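# Plug rack relays into matching color-marked panel sockets

## Task

Take every relay (a small transparent box with a colored button on top) from the black rack and insert it into the empty panel socket whose colored mark matches its button color. Seat it completely so it matches the relays already installed: button facing the same side as theirs, top at the same height as theirs, and upright. Seating gives no click. Each correctly seated relay counts, but any relay left in a socket of the wrong color fails the job, and so does disturbing an installed relay so that it ends up partly raised or tilted. A relay counts only if it stays in place by itself once the gripper lets go.

## Robot and tools

Robot: one FANUC CRX arm with a Robotiq 2F-85 parallel gripper. There is only one arm, so every command describes a single gripper. Its fingers point along the gripper's +z axis and close along its y axis. end_effector_position is the spot midway between the pads when they are shut. Closed fingertips reach about 19 mm past it, and open ones about 6 mm. While closing, the tips travel roughly 13 mm farther from the wrist, so keep that gap above any surface. A flat block sticks out about 9 cm toward the gripper's +x and turns with it. A wrist camera is mounted on the hand.

Frame: the scene frame has its origin on the tabletop under the arm base, +z up, and +y to the left when facing along +x. Positions are in metres. Orientation is a quaternion written w first (qw, qx, qy, qz). The reported hand position may be slightly wrong, especially at long reach, and the base may sit a little tilted.

The ROW: every motion command uses a row of 10 numbers: x, y, z, qw, qx, qy, qz, position, force_limit, speed. The first seven are an absolute target pose for the gripper in the scene frame, not an offset. The last three are each scaled from -1 to 1. position: +1 fully open (85 mm), about -0.8 pads touching, -1 closes until blocked. force_limit: pad force, about 20 N at -1, 128 N at 0, 235 N at +1 (for a 40 mm object). speed: finger speed, about 20 mm/s at -1, 85 at 0, 150 at +1; a fast close adds a few newtons of grip. To hold an orientation, repeat the intended quaternion in every row instead of copying back the reported one, which drifts.

execute_actions(actions): a list of actions; each action is a table of at most 15 rows, one row per 1/30 s step, and a short table repeats its last row to fill 15 steps. An empty list only returns the current state and images. Any target more than 0.6 m from the gripper's starting position along any gripper axis is refused; a malformed action, or a first action failing that check, refuses the whole call. Each step the commanded pose is clipped to within 70 mm and 16 degrees of the measured one, so distant targets need several actions; position has priority over orientation.

move(target, speed, blocking): drives the gripper on a straight path toward one row (the absolute pose plus finger numbers, which are applied at the start). speed is in m/s, 0.002 to 0.5, default 0.25; rotation is capped at twice that in rad/s. Paths last 0.5 to 10 s and stop short if longer. It does not avoid obstacles and may overshoot speed near a straight arm. blocking=false returns after 0.5 s while motion continues; then use wait(0) or stop before sending anything else. The result adds a move: line with the ending (done, off_target, moving, held, fault) and limits (paced = pose was clipped; held = a check blocked steps, after which the arm may jump faster).

wait(seconds): 0 to 10, lets the scene run with the last command held. stop(): brakes the current move; the fingers keep going. zoom_image(camera, region): camera is cam_head_left, cam_head_right or cam_wrist; region is [x0, y0, x1, y1] in that image's pixels from the top-left, no larger than 504 by 504. read_manual(section) returns licence texts only. finished_scene(scene) ends the current scene with its number and cannot be undone; only call it once the relays stay seated unaided.

Reading results: the state line gives end_effector_position and end_effector_quat_wxyz. Hand target is the pose the controller is currently heading for. object_status: 0 moving, 1 blocked while opening, 2 blocked while closing (a grip), 3 reached the requested position or pads met. A secure grip is position -1 held with status 2. A new position value resets status to 0 briefly; force_limit and speed only change when position changes by at least 0.01, so open first to regrip more softly. position_measured is in counts: 3 open, about 78 = 60 mm, 130 = 40 mm, 180 = 20 mm, 230 = pads together. A pose unreachable line means the clearance check altered or blocked the command. Flange force is the estimated external force on the gripper, including held weight, noisy especially during acceleration; no reading means no estimate. MOTOR HOT warns of heating; an OVER-TEMPERATURE FAULT brakes the arm until it cools.

Cameras: cam_head_left and cam_head_right (672x504) and cam_wrist (504x504 fisheye); calibration is supplied but may be off by a few degrees and millimetres.

Cautions: the arm is very stiff. Pressing even slightly beyond contact with something firm can trigger a fault: contact torque at a joint's load limit (144 N m for waist, shoulder, elbow; 36 N m for the three wrist joints) or 150 N external force freezes the arm for 10 s and drops the rest of the call. Approach slowly and aim only just below the contact point when pushing relays down. Faster moves hit harder. Occasional outside tugs may act on a held part or nudge loose items. Never drop or knock anything off the table, avoid slams and hard shoves, and take care not to lift or tilt relays already in the panel.

Each tool is called after "Call:" as name(argument=value, ...) on one line, values as JSON.

## Session

Call:
execute_actions(actions=[])

Scene clock: 0.00 s.
end_effector_position=(+0.5502, +0.5037, +0.1641) position_measured=3 object_status=3 end_effector_quat_wxyz=(+0.057, +0.993, -0.069, +0.079)
Joint positions: [ 1.026  0.967  0.525  0.258 -1.216  1.892]
Joint velocities: [ 0.    -0.001  0.     0.003 -0.    -0.   ]
Flange force (N, the push that the arm receives, along the gripper's own x y z axes): no reading
Hand target: +0.550, +0.504, +0.164; +0.057, +0.993, -0.069, +0.079
camera_calibration (this result's frames):
cam_wrist: T_world_to_cam=[[-0.168986, -0.97282, 0.158321, 0.550394], [-0.97076, 0.192064, 0.144004, 0.437709], [-0.170497, -0.129357, -0.97683, 0.47121], [0, 0, 0, 1]] pos_world=[0.59826, 0.51232, 0.310122]

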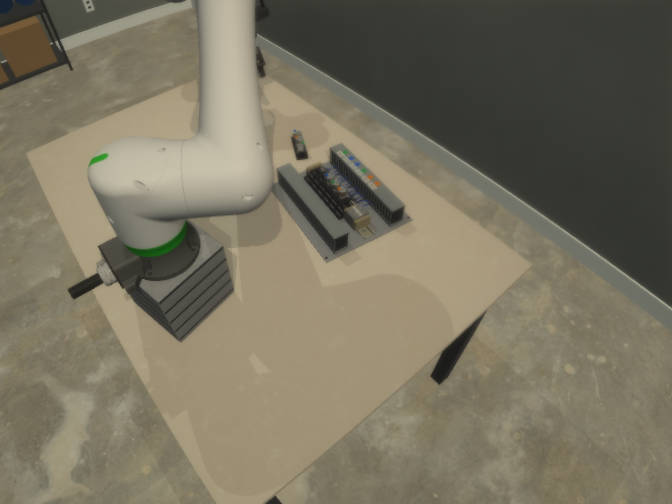

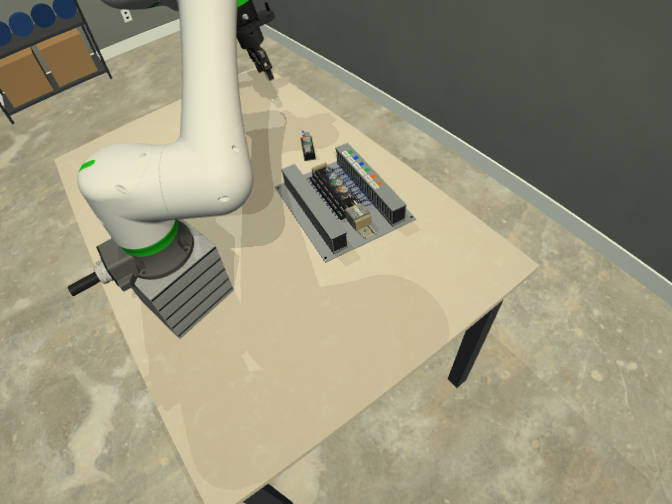

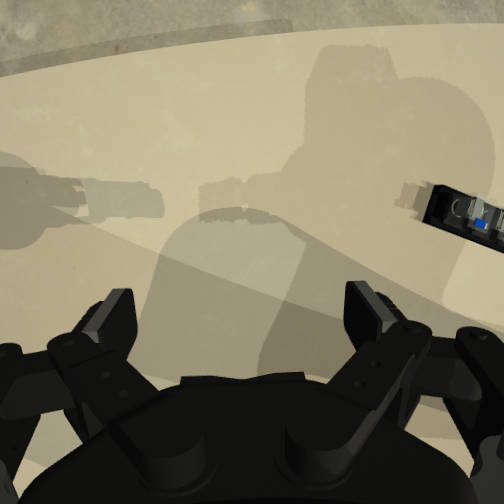

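Call:
move(target=[0.55,0.18,0.30,0,1,0,0,0.0,-0.5,0], speed=0.4)

Scene clock: 5.87 s.
end_effector_position=(+0.5485, +0.1806, +0.3000) position_measured=128 object_status=3 end_effector_quat_wxyz=(-0.001, +1.000, +0.000, -0.001)
Joint positions: [ 0.605  0.394  0.06   0.065 -1.262  2.528]
Joint velocities: [-0.001 -0.001  0.001  0.    -0.     0.   ]
Flange force (N, the push that the arm receives, along the gripper's own x y z axes): [0.5 0.0 -0.9]
Hand target: +0.549, +0.181, +0.300; -0.001, +1.000, +0.000, -0.001
Off the commanded pose: 0.002 m, 0 deg.
move: done
camera_calibration (this result's frames):
cam_wrist: T_world_to_cam=[[-0.0137427, -0.998168, 0.0589216, 0.163481], [-0.950015, 0.0314155, 0.31062, 0.446204], [-0.311902, -0.0517077, -0.948706, 0.616961], [0, 0, 0, 1]] pos_world=[0.618579, 0.181065, 0.437083]

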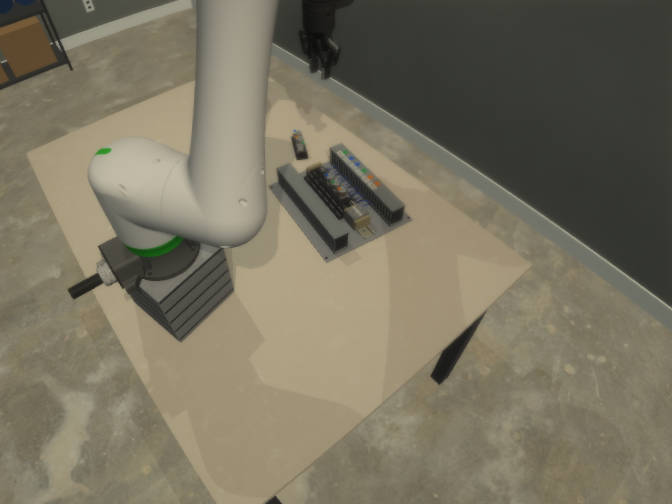

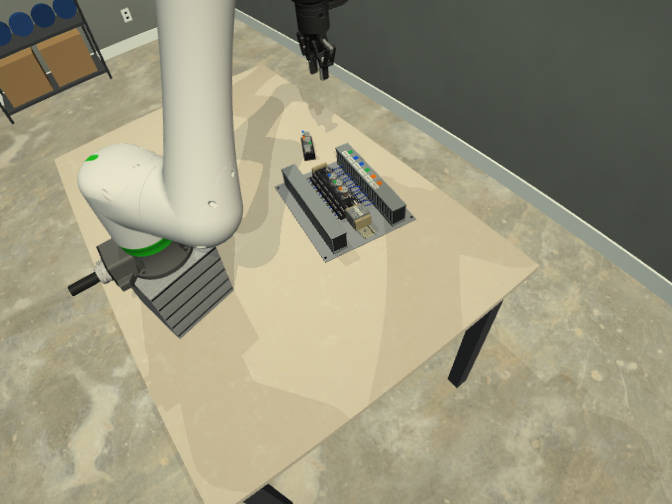

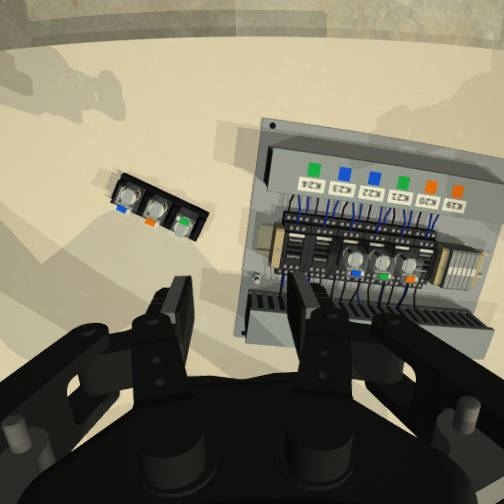

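Call:
zoom_image(camera="cam_wrist", region=[240,130,504,330])

Call:
zoom_image(camera="cam_wrist", region=[90,150,230,260])

Region (240, 130, 504, 330) of cam_wrist's 504x504 image, scaled by 1.909, with more detail than that image has; it fills the top 382 rows of this view, and the rest is white.

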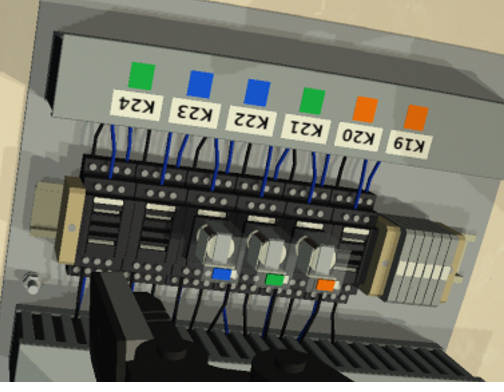

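Region (90, 150, 230, 260) of cam_wrist's 504x504 image, scaled by 3.600, with more detail than that image has; it fills the top 396 rows of this view, and the rest is white.

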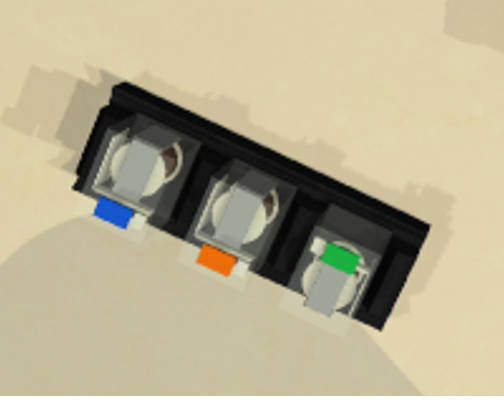

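Call:
move(target=[0.5513,0.2913,0.09,0,-0.5173,0.8558,0,0.0,-0.5,0], speed=0.5)

Call:
zoom_image(camera="cam_wrist", region=[140,150,340,350])

Scene clock: 25.43 s.
end_effector_position=(+0.5517, +0.2910, +0.0903) position_measured=128 object_status=3 end_effector_quat_wxyz=(+0.000, -0.517, +0.856, -0.000)
Joint positions: [ 0.729  0.751  0.047  0.078 -0.9    0.321]
Joint velocities: [ 0.001 -0.    -0.001  0.001  0.    -0.001]
Flange force (N, the push that the arm receives, along the gripper's own x y z axes): [-2.0 0.1 -0.7]
Hand target: +0.552, +0.291, +0.090; -0.000, -0.517, +0.856, -0.000
Off the commanded pose: 0.001 m, 0 deg.
move: done
camera_calibration (this result's frames):
cam_wrist: T_world_to_cam=[[-0.87695, 0.476898, 0.0593904, 0.333067], [0.47041, 0.826516, 0.30917, -0.503963], [0.0983554, 0.299064, -0.949151, 0.0963147], [0, 0, 0, 1]] pos_world=[0.519679, 0.22889, 0.227446]

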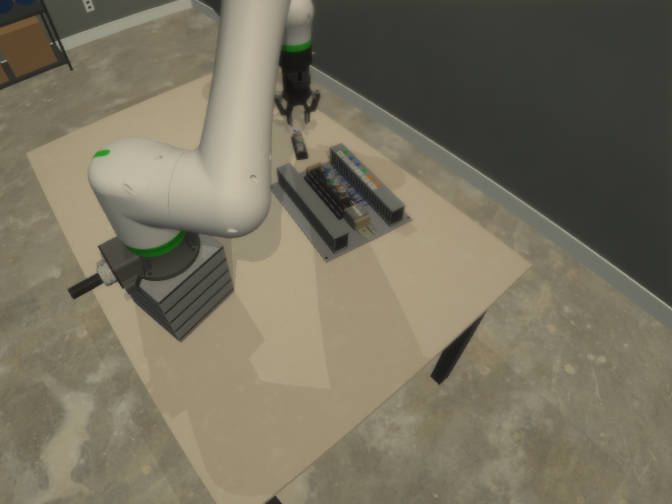

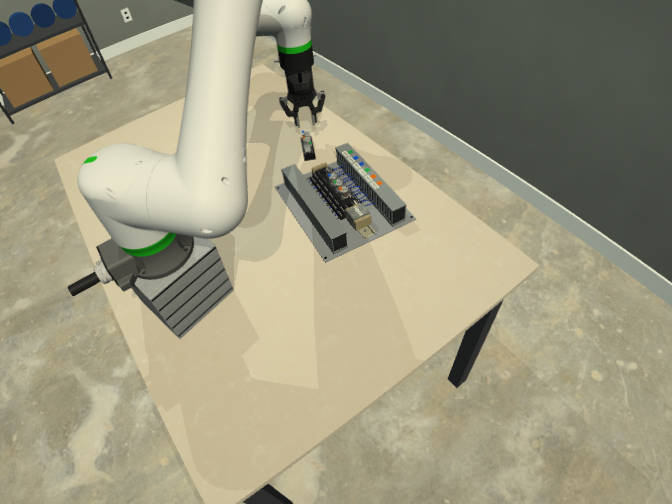

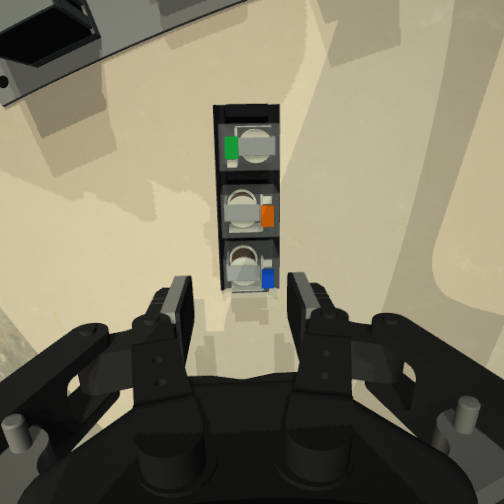

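Region (140, 150, 340, 350) of cam_wrist's 504x504 image, scaled by 2.520, with more detail than that image has.

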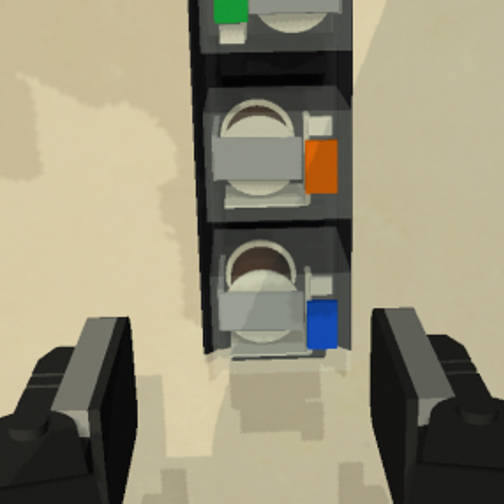

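Call:
move(target=[0.5465,0.2949,0.047,0,-0.5173,0.8558,0,0.0,-0.5,0], speed=0.06)

Call:
zoom_image(camera="cam_wrist", region=[140,200,340,400])

Scene clock: 34.17 s.
end_effector_position=(+0.5465, +0.2949, +0.0471) position_measured=128 object_status=3 end_effector_quat_wxyz=(+0.000, -0.517, +0.856, -0.000)
Joint positions: [ 0.734  0.815  0.032  0.083 -0.822  0.307]
Joint velocities: [ 0.     0.001 -0.     0.    -0.     0.   ]
Flange force (N, the push that the arm receives, along the gripper's own x y z axes): [-2.0 -1.0 0.0]
Hand target: +0.547, +0.295, +0.047; +0.000, -0.517, +0.856, -0.000
Off the commanded pose: 0.000 m, 0 deg.
move: done
camera_calibration (this result's frames):
cam_wrist: T_world_to_cam=[[-0.877026, 0.476685, 0.0599756, 0.329285], [0.470376, 0.826512, 0.309231, -0.491303], [0.097835, 0.299414, -0.949094, 0.0548601], [0, 0, 0, 1]] pos_world=[0.514522, 0.232677, 0.184244]

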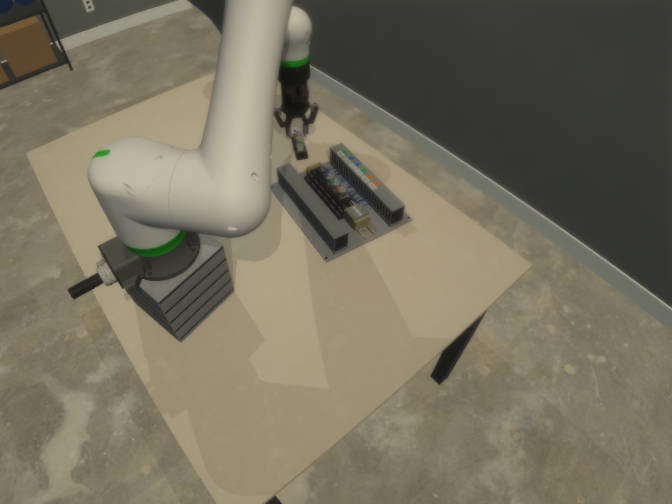

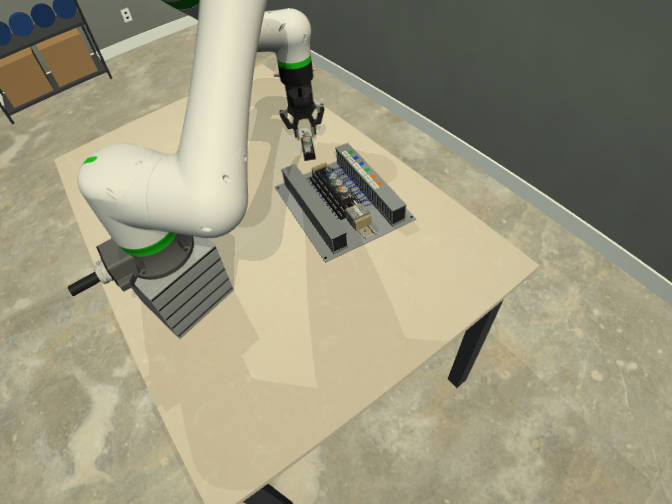

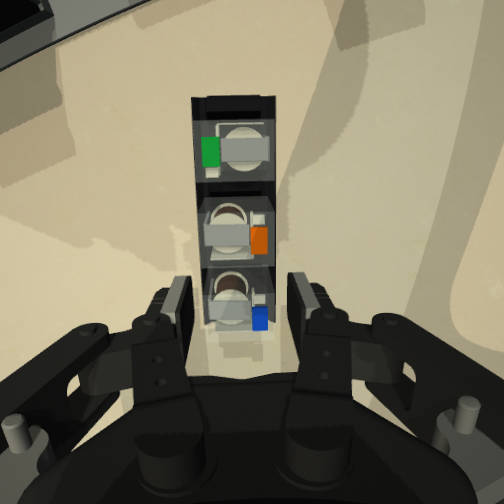

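Region (140, 200, 340, 400) of cam_wrist's 504x504 image, scaled by 2.520, with more detail than that image has.

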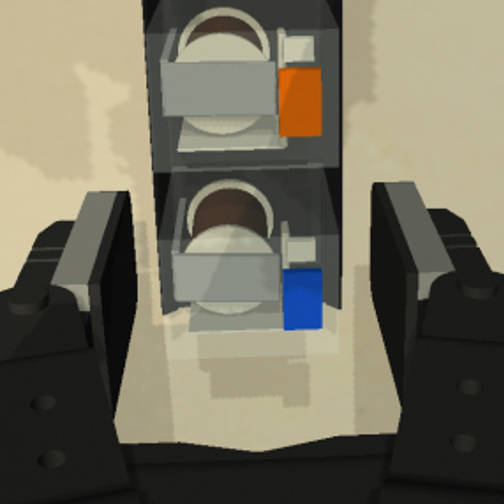

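Call:
execute_actions(actions=[[[0.5475,0.2950,0.047,0,-0.5173,0.8558,0,0.0,-0.5,-0.5]],[[0.5475,0.2950,0.047,0,-0.5173,0.8558,0,-1,-0.5,-0.5]],[[0.5475,0.2950,0.047,0,-0.5173,0.8558,0,-1,-0.5,-0.5]]])

Call:
zoom_image(camera="cam_wrist", region=[140,200,340,400])

Scene clock: 42.03 s.
end_effector_position=(+0.5475, +0.2950, +0.0470) position_measured=164 object_status=2 end_effector_quat_wxyz=(+0.000, -0.517, +0.856, +0.000)
Joint positions: [ 0.733  0.817  0.035  0.082 -0.823  0.309]
Joint velocities: [-0.     0.001 -0.     0.    -0.    -0.   ]
Flange force (N, the push that the arm receives, along the gripper's own x y z axes): [-0.1 0.9 -7.4]
Flange force at the end of the 1st action (N, along the gripper's axes at the end of the call): [1.8 0.5 0.8]
Flange force at the end of the 2nd action (N, along the gripper's axes at the end of the call): [-0.4 -0.3 -7.2]
Hand target: +0.548, +0.295, +0.047; -0.000, -0.517, +0.856, +0.000
Off the commanded pose: 0.000 m, 0 deg.
camera_calibration (this result's frames):
cam_wrist: T_world_to_cam=[[-0.877031, 0.476663, 0.0600703, 0.330108], [0.470379, 0.826493, 0.309278, -0.491893], [0.0977736, 0.299502, -0.949073, 0.0546818], [0, 0, 0, 1]] pos_world=[0.515545, 0.232819, 0.184199]

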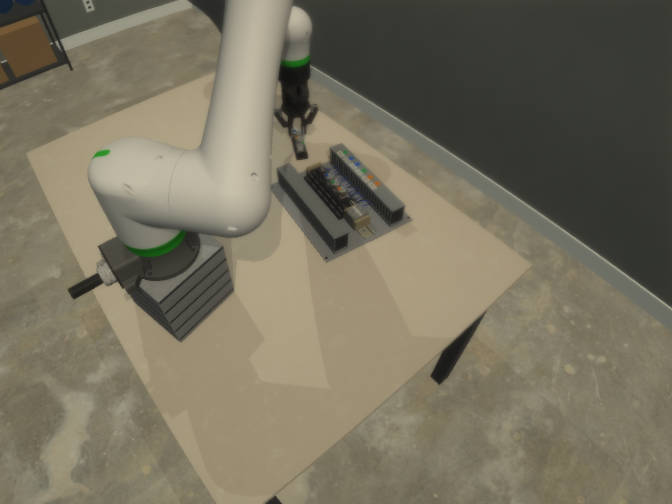

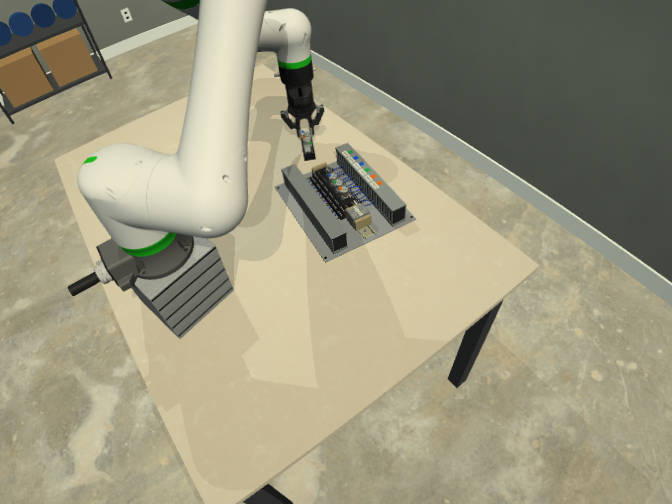

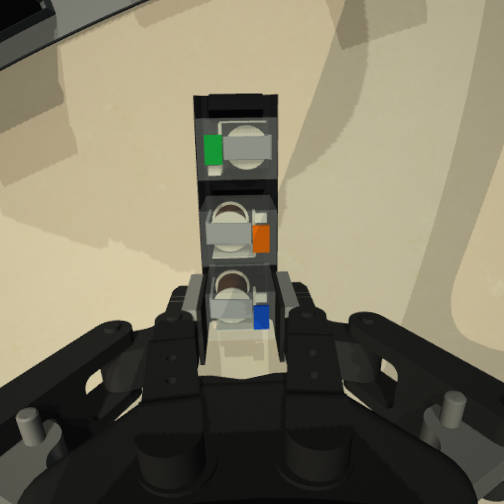

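Region (140, 200, 340, 400) of cam_wrist's 504x504 image, scaled by 2.520, with more detail than that image has.

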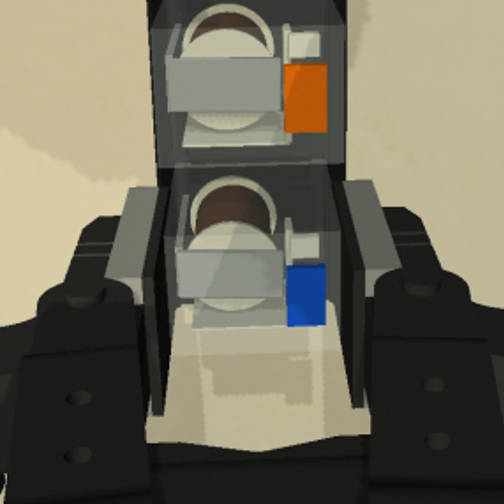

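Call:
move(target=[0.5475,0.2950,0.125,0,-0.5173,0.8558,0,-1,-0.5,-0.5], speed=0.15)

Call:
move(target=[0.483,0.0857,0.125,0,-0.6488,0.7610,0,-1,-0.5,-0.5], speed=0.35)

Call:
zoom_image(camera="cam_wrist", region=[140,60,380,350])

Scene clock: 47.90 s.
end_effector_position=(+0.5475, +0.2950, +0.1249) position_measured=164 object_status=2 end_effector_quat_wxyz=(-0.000, -0.517, +0.856, +0.000)
Joint positions: [ 0.741  0.699  0.054  0.073 -0.96   0.315]
Joint velocities: [ 0.    -0.001  0.001 -0.001  0.    -0.   ]
Flange force (N, the push that the arm receives, along the gripper's own x y z axes): [-1.0 -0.7 1.7]
Hand target: +0.548, +0.295, +0.125; -0.000, -0.517, +0.856, +0.000
Off the commanded pose: 0.000 m, 0 deg.
move: done
camera_calibration (this result's frames):
cam_wrist: T_world_to_cam=[[-0.877045, 0.476615, 0.0602481, 0.325388], [0.470395, 0.826513, 0.3092, -0.515981], [0.0975735, 0.299522, -0.949087, 0.128658], [0, 0, 0, 1]] pos_world=[0.515541, 0.232844, 0.262045]

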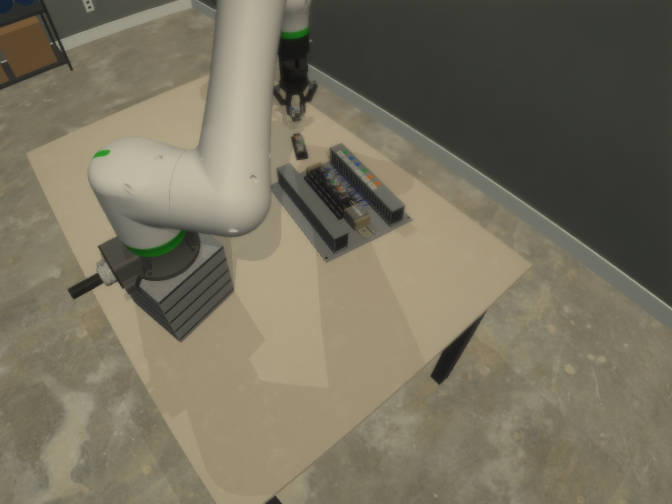

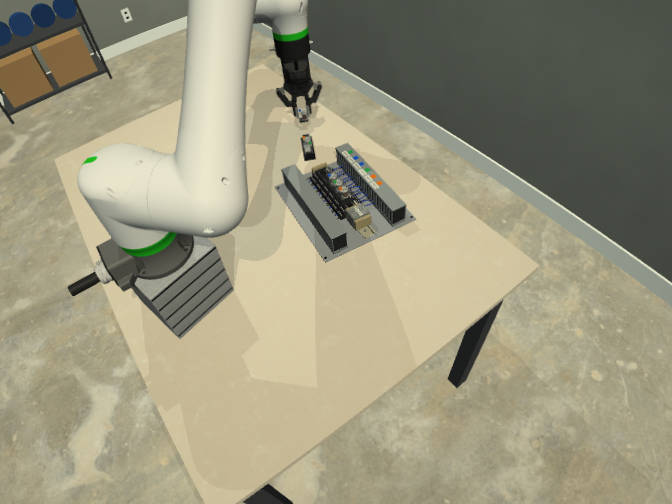

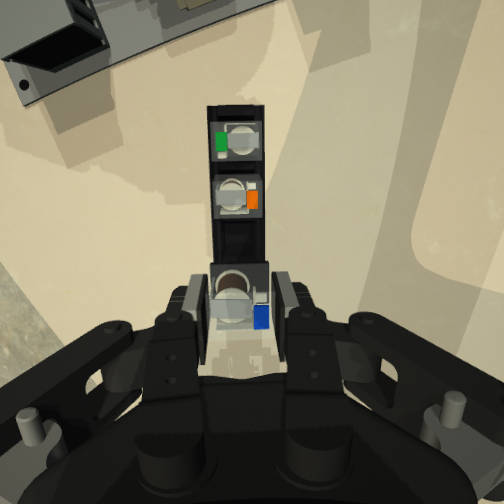

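Scene clock: 49.00 s.
end_effector_position=(+0.4819, +0.0861, +0.1249) position_measured=164 object_status=2 end_effector_quat_wxyz=(-0.000, -0.649, +0.761, +0.000)
Joint positions: [ 0.493  0.41  -0.39   0.092 -0.791  0.866]
Joint velocities: [-0.001  0.001  0.003 -0.001  0.     0.   ]
Flange force (N, the push that the arm receives, along the gripper's own x y z axes): [0.4 3.4 0.2]
Hand target: +0.482, +0.086, +0.125; +0.000, -0.649, +0.761, +0.000
Off the commanded pose: 0.001 m, 0 deg.
move: done
camera_calibration (this result's frames):
cam_wrist: T_world_to_cam=[[-0.983205, 0.172092, 0.0607608, 0.444761], [0.182472, 0.933145, 0.309749, -0.182968], [-0.00339315, 0.315634, -0.948875, 0.244874], [0, 0, 0, 1]] pos_world=[0.471509, 0.0169054, 0.262005]

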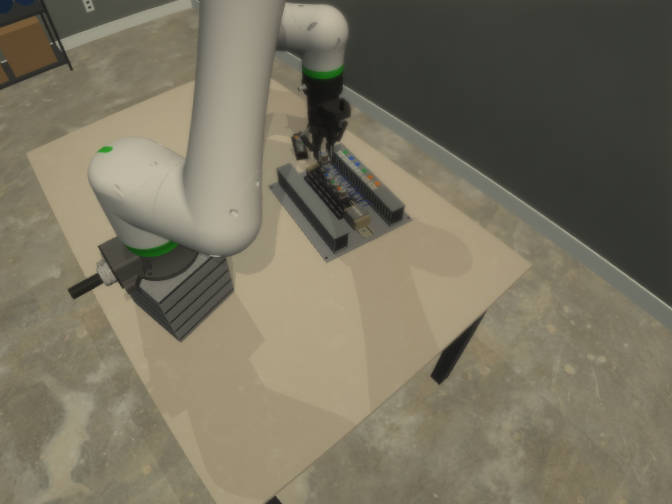

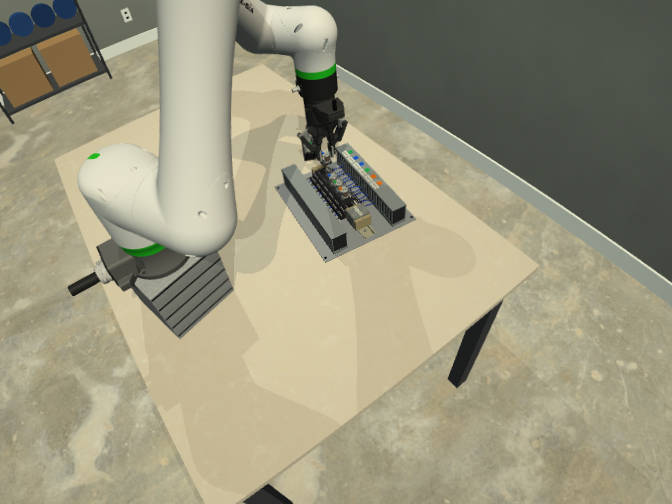

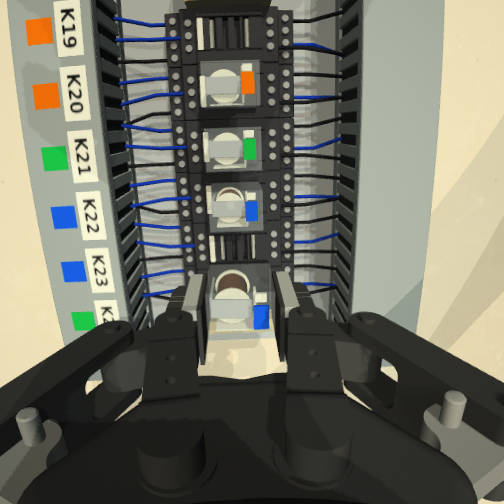

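Region (140, 60, 380, 350) of cam_wrist's 504x504 image, scaled by 1.738, with more detail than that image has; it fills the left 417 columns of this view, and the rest is white.

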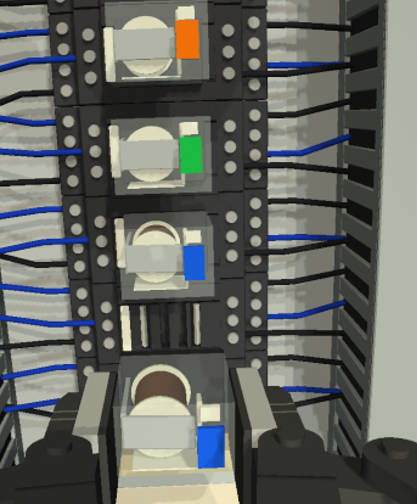

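Call:
move(target=[0.4822,0.0863,0.080,0,-0.6521,0.7581,0,-1,-0.5,-0.5], speed=0.05)

Call:
zoom_image(camera="cam_wrist", region=[150,60,350,350])

Scene clock: 61.00 s.
end_effector_position=(+0.4822, +0.0863, +0.0801) position_measured=164 object_status=2 end_effector_quat_wxyz=(+0.000, -0.652, +0.758, -0.000)
Joint positions: [ 0.487  0.496 -0.408  0.105 -0.687  0.864]
Joint velocities: [ 0.     0.    -0.     0.001  0.001 -0.   ]
Flange force (N, the push that the arm receives, along the gripper's own x y z axes): [0.3 -0.4 1.0]
Hand target: +0.482, +0.086, +0.080; -0.000, -0.652, +0.758, -0.000
Off the commanded pose: 0.000 m, 0 deg.
move: done
camera_calibration (this result's frames):
cam_wrist: T_world_to_cam=[[-0.984719, 0.163492, 0.0599907, 0.449273], [0.174063, 0.934923, 0.309228, -0.165327], [-0.00553045, 0.314945, -0.949094, 0.203451], [0, 0, 0, 1]] pos_world=[0.472311, 0.0170398, 0.217265]

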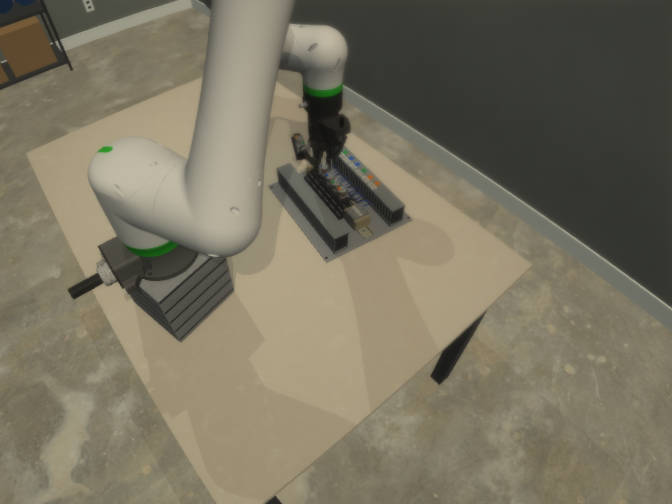

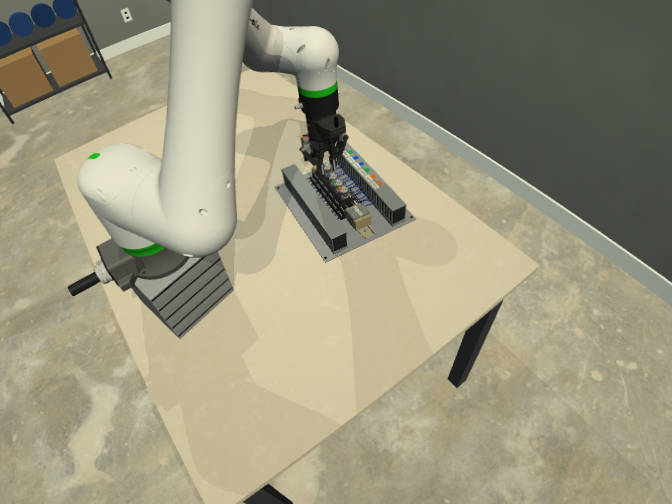

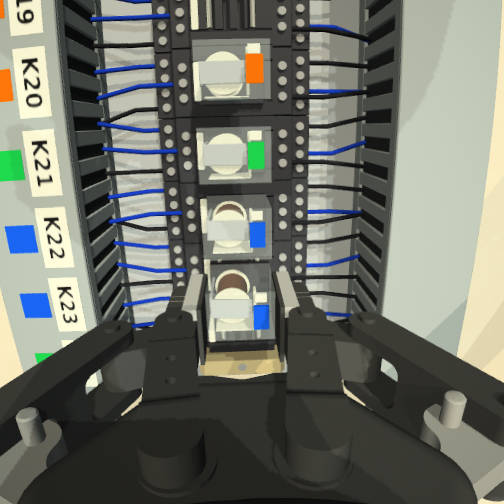

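Region (150, 60, 350, 350) of cam_wrist's 504x504 image, scaled by 1.738, with more detail than that image has; it fills the left 348 columns of this view, and the rest is white.

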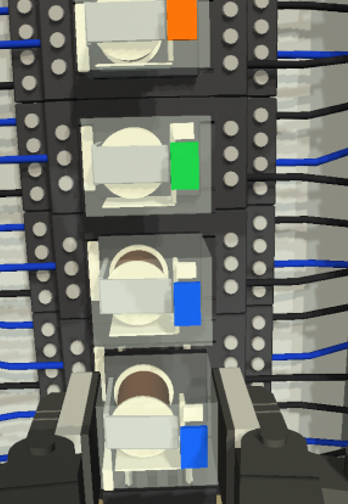

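Call:
move(target=[0.4824,0.0870,0.0745,0,-0.6521,0.7581,0,-1,-0.5,-0.5], speed=0.01)

Call:
move(target=[0.4824,0.0870,0.072,0,-0.6521,0.7581,0,-1,-0.5,-0.5], speed=0.003)

Scene clock: 68.63 s.
end_effector_position=(+0.4824, +0.0870, +0.0745) position_measured=164 object_status=2 end_effector_quat_wxyz=(+0.000, -0.652, +0.758, -0.000)
Joint positions: [ 0.487  0.508 -0.408  0.107 -0.675  0.862]
Joint velocities: [ 0.    -0.     0.001 -0.    -0.    -0.   ]
Flange force (N, the push that the arm receives, along the gripper's own x y z axes): [-0.7 1.8 1.8]
Hand target: +0.482, +0.087, +0.075; -0.000, -0.652, +0.758, -0.000
Off the commanded pose: 0.000 m, 0 deg.
move: done
camera_calibration (this result's frames):
cam_wrist: T_world_to_cam=[[-0.984722, 0.163449, 0.0600494, 0.449711], [0.174041, 0.934913, 0.30927, -0.164324], [-0.00559094, 0.314996, -0.949077, 0.197964], [0, 0, 0, 1]] pos_world=[0.472547, 0.0177659, 0.211699]

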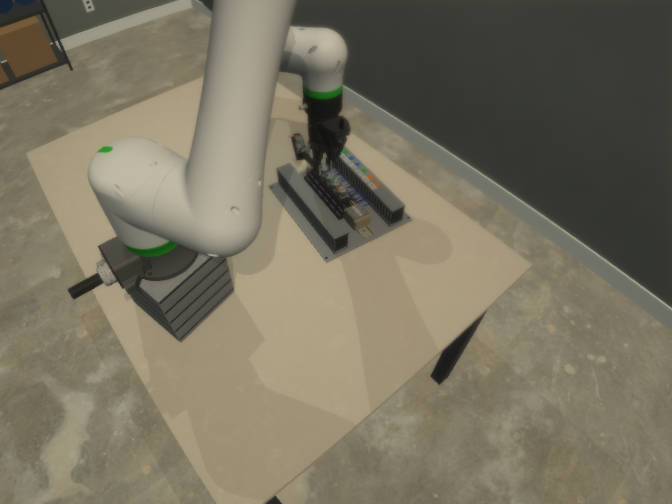

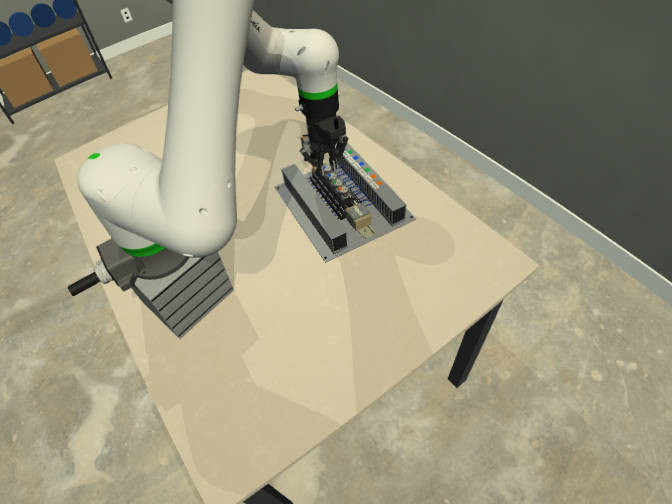

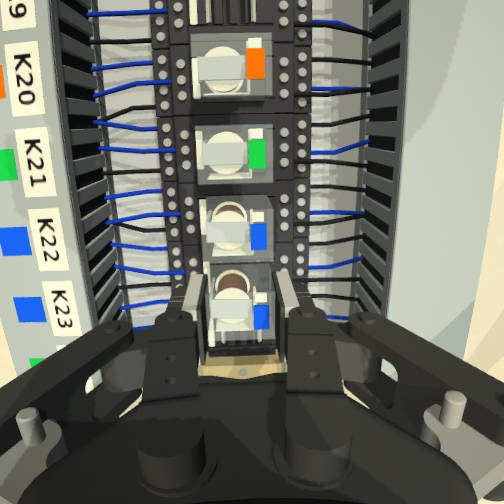

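Scene clock: 69.70 s.
end_effector_position=(+0.4824, +0.0870, +0.0720) position_measured=164 object_status=2 end_effector_quat_wxyz=(+0.000, -0.652, +0.758, -0.000)
Joint positions: [ 0.486  0.513 -0.409  0.107 -0.669  0.861]
Joint velocities: [-0.     0.002 -0.    -0.     0.001 -0.   ]
Flange force (N, the push that the arm receives, along the gripper's own x y z axes): [0.5 4.1 -18.3]
Hand target: +0.482, +0.087, +0.072; -0.000, -0.652, +0.758, -0.000
Off the commanded pose: 0.000 m, 0 deg.
move: done
camera_calibration (this result's frames):
cam_wrist: T_world_to_cam=[[-0.984731, 0.163424, 0.0599787, 0.449896], [0.173995, 0.934906, 0.309318, -0.163565], [-0.00552459, 0.315031, -0.949065, 0.195579], [0, 0, 0, 1]] pos_world=[0.472567, 0.0177806, 0.209226]

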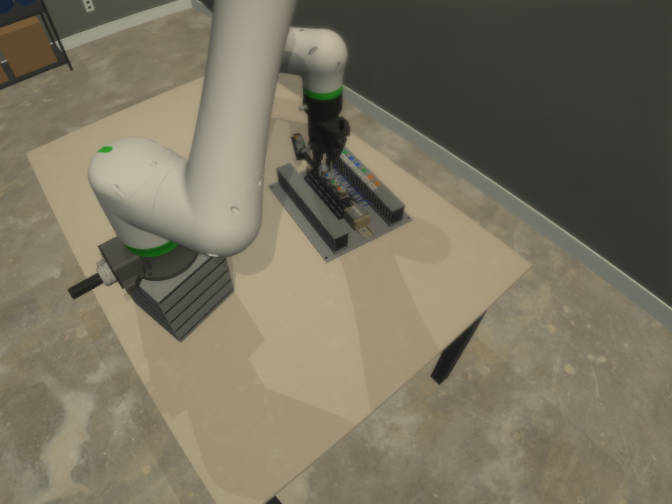

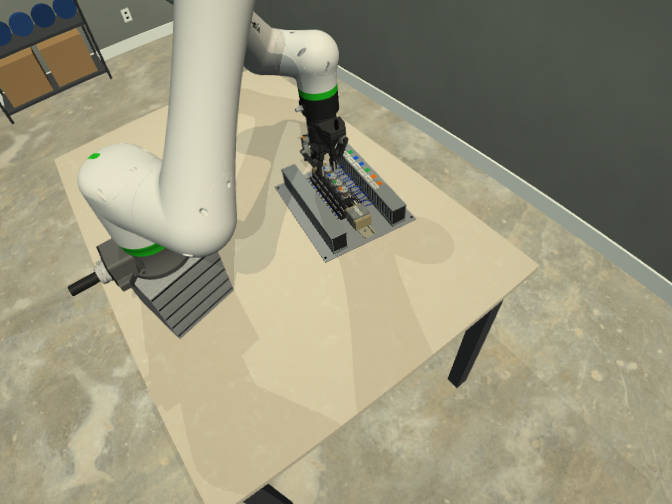

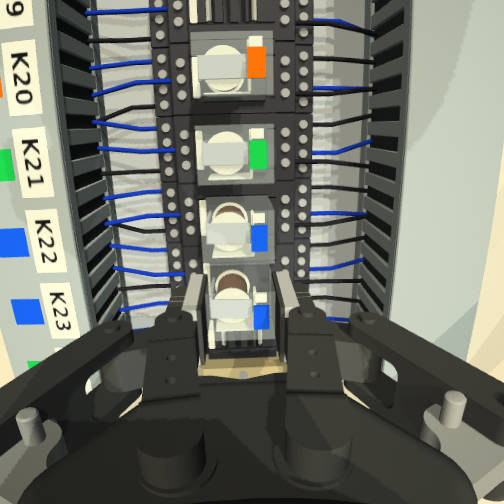

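Good; slight shift in +gripper y (−x) and continue.

Call:
move(target=[0.4822,0.0870,0.0685,0,-0.6521,0.7581,0,-1,-0.5,-0.5], speed=0.004)

Scene clock: 73.93 s.
end_effector_position=(+0.4822, +0.0870, +0.0685) position_measured=164 object_status=2 end_effector_quat_wxyz=(+0.000, -0.652, +0.758, -0.000)
Joint positions: [ 0.486  0.519 -0.41   0.109 -0.661  0.86 ]
Joint velocities: [ 0.  0.  0. -0. -0. -0.]
Flange force (N, the push that the arm receives, along the gripper's own x y z axes): [0.3 1.3 -36.4]
Hand target: +0.482, +0.087, +0.069; -0.000, -0.652, +0.758, -0.000
Off the commanded pose: 0.000 m, 0 deg.
move: done
camera_calibration (this result's frames):
cam_wrist: T_world_to_cam=[[-0.984726, 0.163433, 0.0600287, 0.449884], [0.17402, 0.934912, 0.309284, -0.162439], [-0.00557417, 0.315007, -0.949073, 0.192266], [0, 0, 0, 1]] pos_world=[0.472352, 0.0177749, 0.205708]

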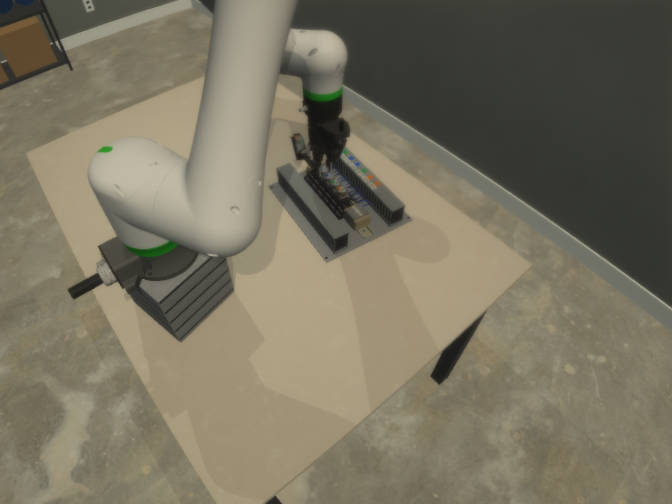

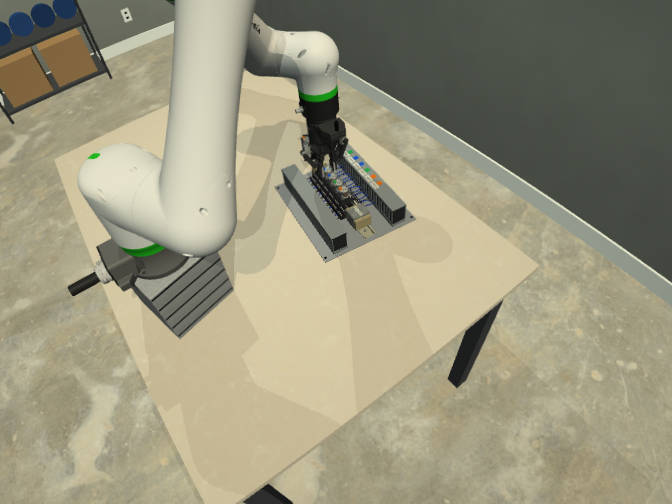

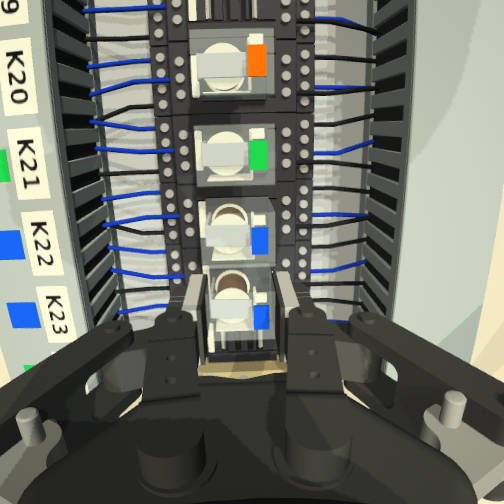

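Call:
execute_actions(actions=[[[0.4822,0.0870,0.0681,0,-0.6521,0.7581,0,-1,-0.5,-0.5]],[[0.4822,0.0870,0.0677,0,-0.6521,0.7581,0,-1,-0.5,-0.5]],[[0.4822,0.0870,0.0674,0,-0.6521,0.7581,0,-1,-0.5,-0.5]]])

Scene clock: 78.13 s.
end_effector_position=(+0.4822, +0.0870, +0.0674) position_measured=164 object_status=2 end_effector_quat_wxyz=(+0.000, -0.652, +0.758, -0.000)
Joint positions: [ 0.486  0.522 -0.41   0.109 -0.658  0.86 ]
Joint velocities: [-0.    -0.001 -0.001 -0.     0.     0.   ]
Flange force (N, the push that the arm receives, along the gripper's own x y z axes): [-0.1 0.4 -36.0]
Flange force at the end of the 1st action (N, along the gripper's axes at the end of the call): [0.0 -0.1 -38.1]
Flange force at the end of the 2nd action (N, along the gripper's axes at the end of the call): [-1.3 -1.2 -35.4]
Hand target: +0.482, +0.087, +0.067; -0.000, -0.652, +0.758, -0.000
Off the commanded pose: 0.000 m, 0 deg.
camera_calibration (this result's frames):
cam_wrist: T_world_to_cam=[[-0.984724, 0.163435, 0.0600585, 0.449938], [0.174031, 0.934912, 0.309279, -0.162096], [-0.00560241, 0.315007, -0.949073, 0.191217], [0, 0, 0, 1]] pos_world=[0.472346, 0.0177751, 0.204589]

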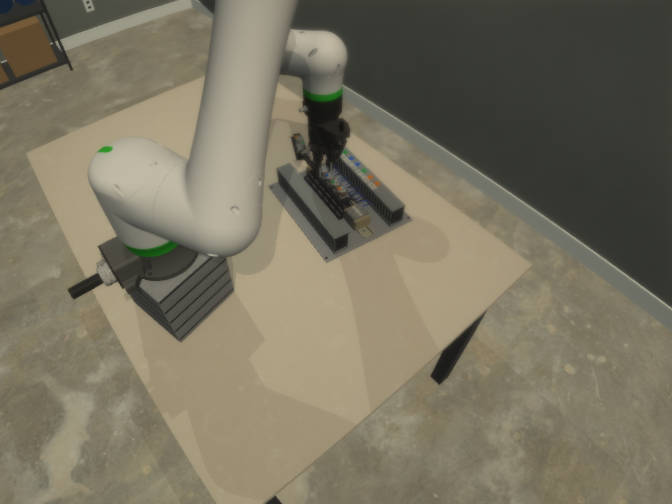

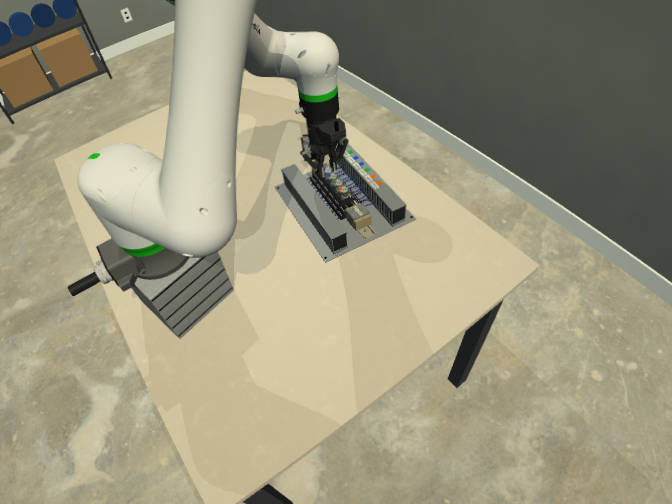

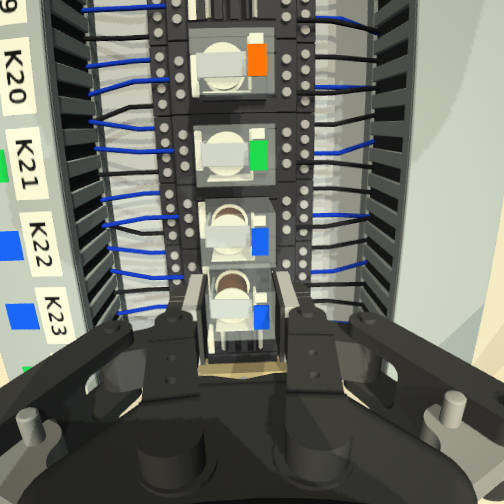

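Call:
execute_actions(actions=[[[0.4822,0.0870,0.0671,0,-0.6521,0.7581,0,-1,-0.5,-0.5]],[[0.4822,0.0870,0.0668,0,-0.6521,0.7581,0,-1,-0.5,-0.5]]])

Scene clock: 81.07 s.
end_effector_position=(+0.4822, +0.0870, +0.0668) position_measured=164 object_status=2 end_effector_quat_wxyz=(+0.000, -0.652, +0.758, -0.000)
Joint positions: [ 0.486  0.523 -0.41   0.109 -0.657  0.86 ]
Joint velocities: [ 0.     0.    -0.     0.002  0.    -0.   ]
Flange force (N, the push that the arm receives, along the gripper's own x y z axes): [3.9 20.3 -105.7]
Flange force at the end of the 1st action (N, along the gripper's axes at the end of the call): [1.8 10.8 -68.8]
Hand target: +0.482, +0.087, +0.067; -0.000, -0.652, +0.758, -0.000
Off the commanded pose: 0.000 m, 0 deg.
camera_calibration (this result's frames):
cam_wrist: T_world_to_cam=[[-0.984731, 0.163419, 0.0599856, 0.45001], [0.173993, 0.934907, 0.309316, -0.161921], [-0.00553281, 0.31503, -0.949066, 0.190644], [0, 0, 0, 1]] pos_world=[0.472367, 0.0177822, 0.204025]

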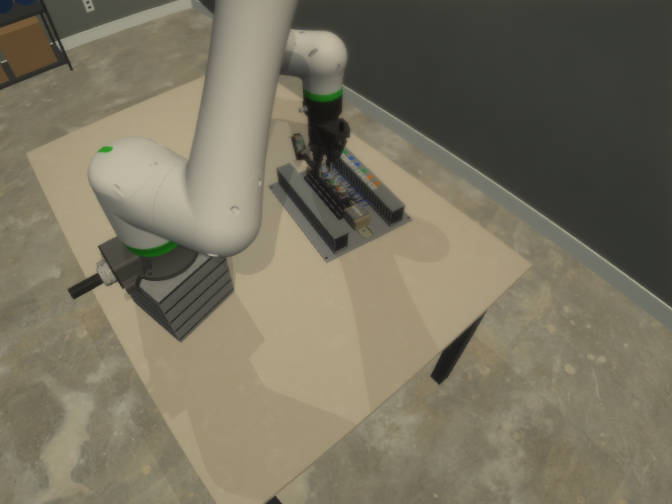

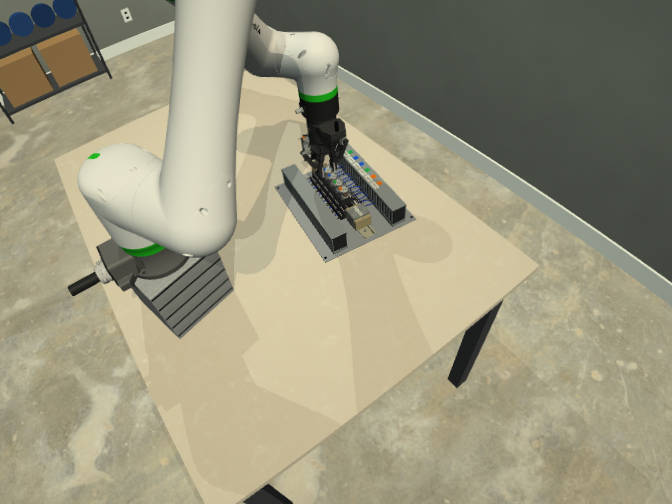

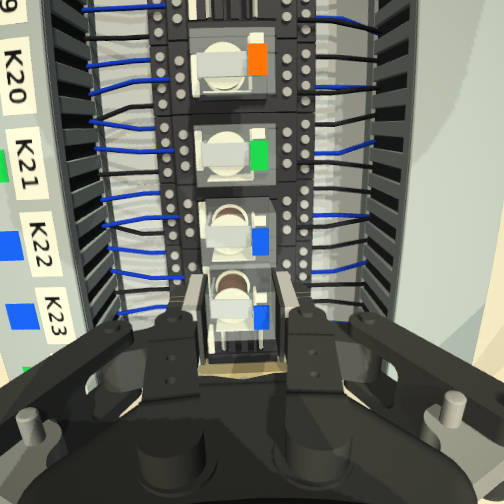

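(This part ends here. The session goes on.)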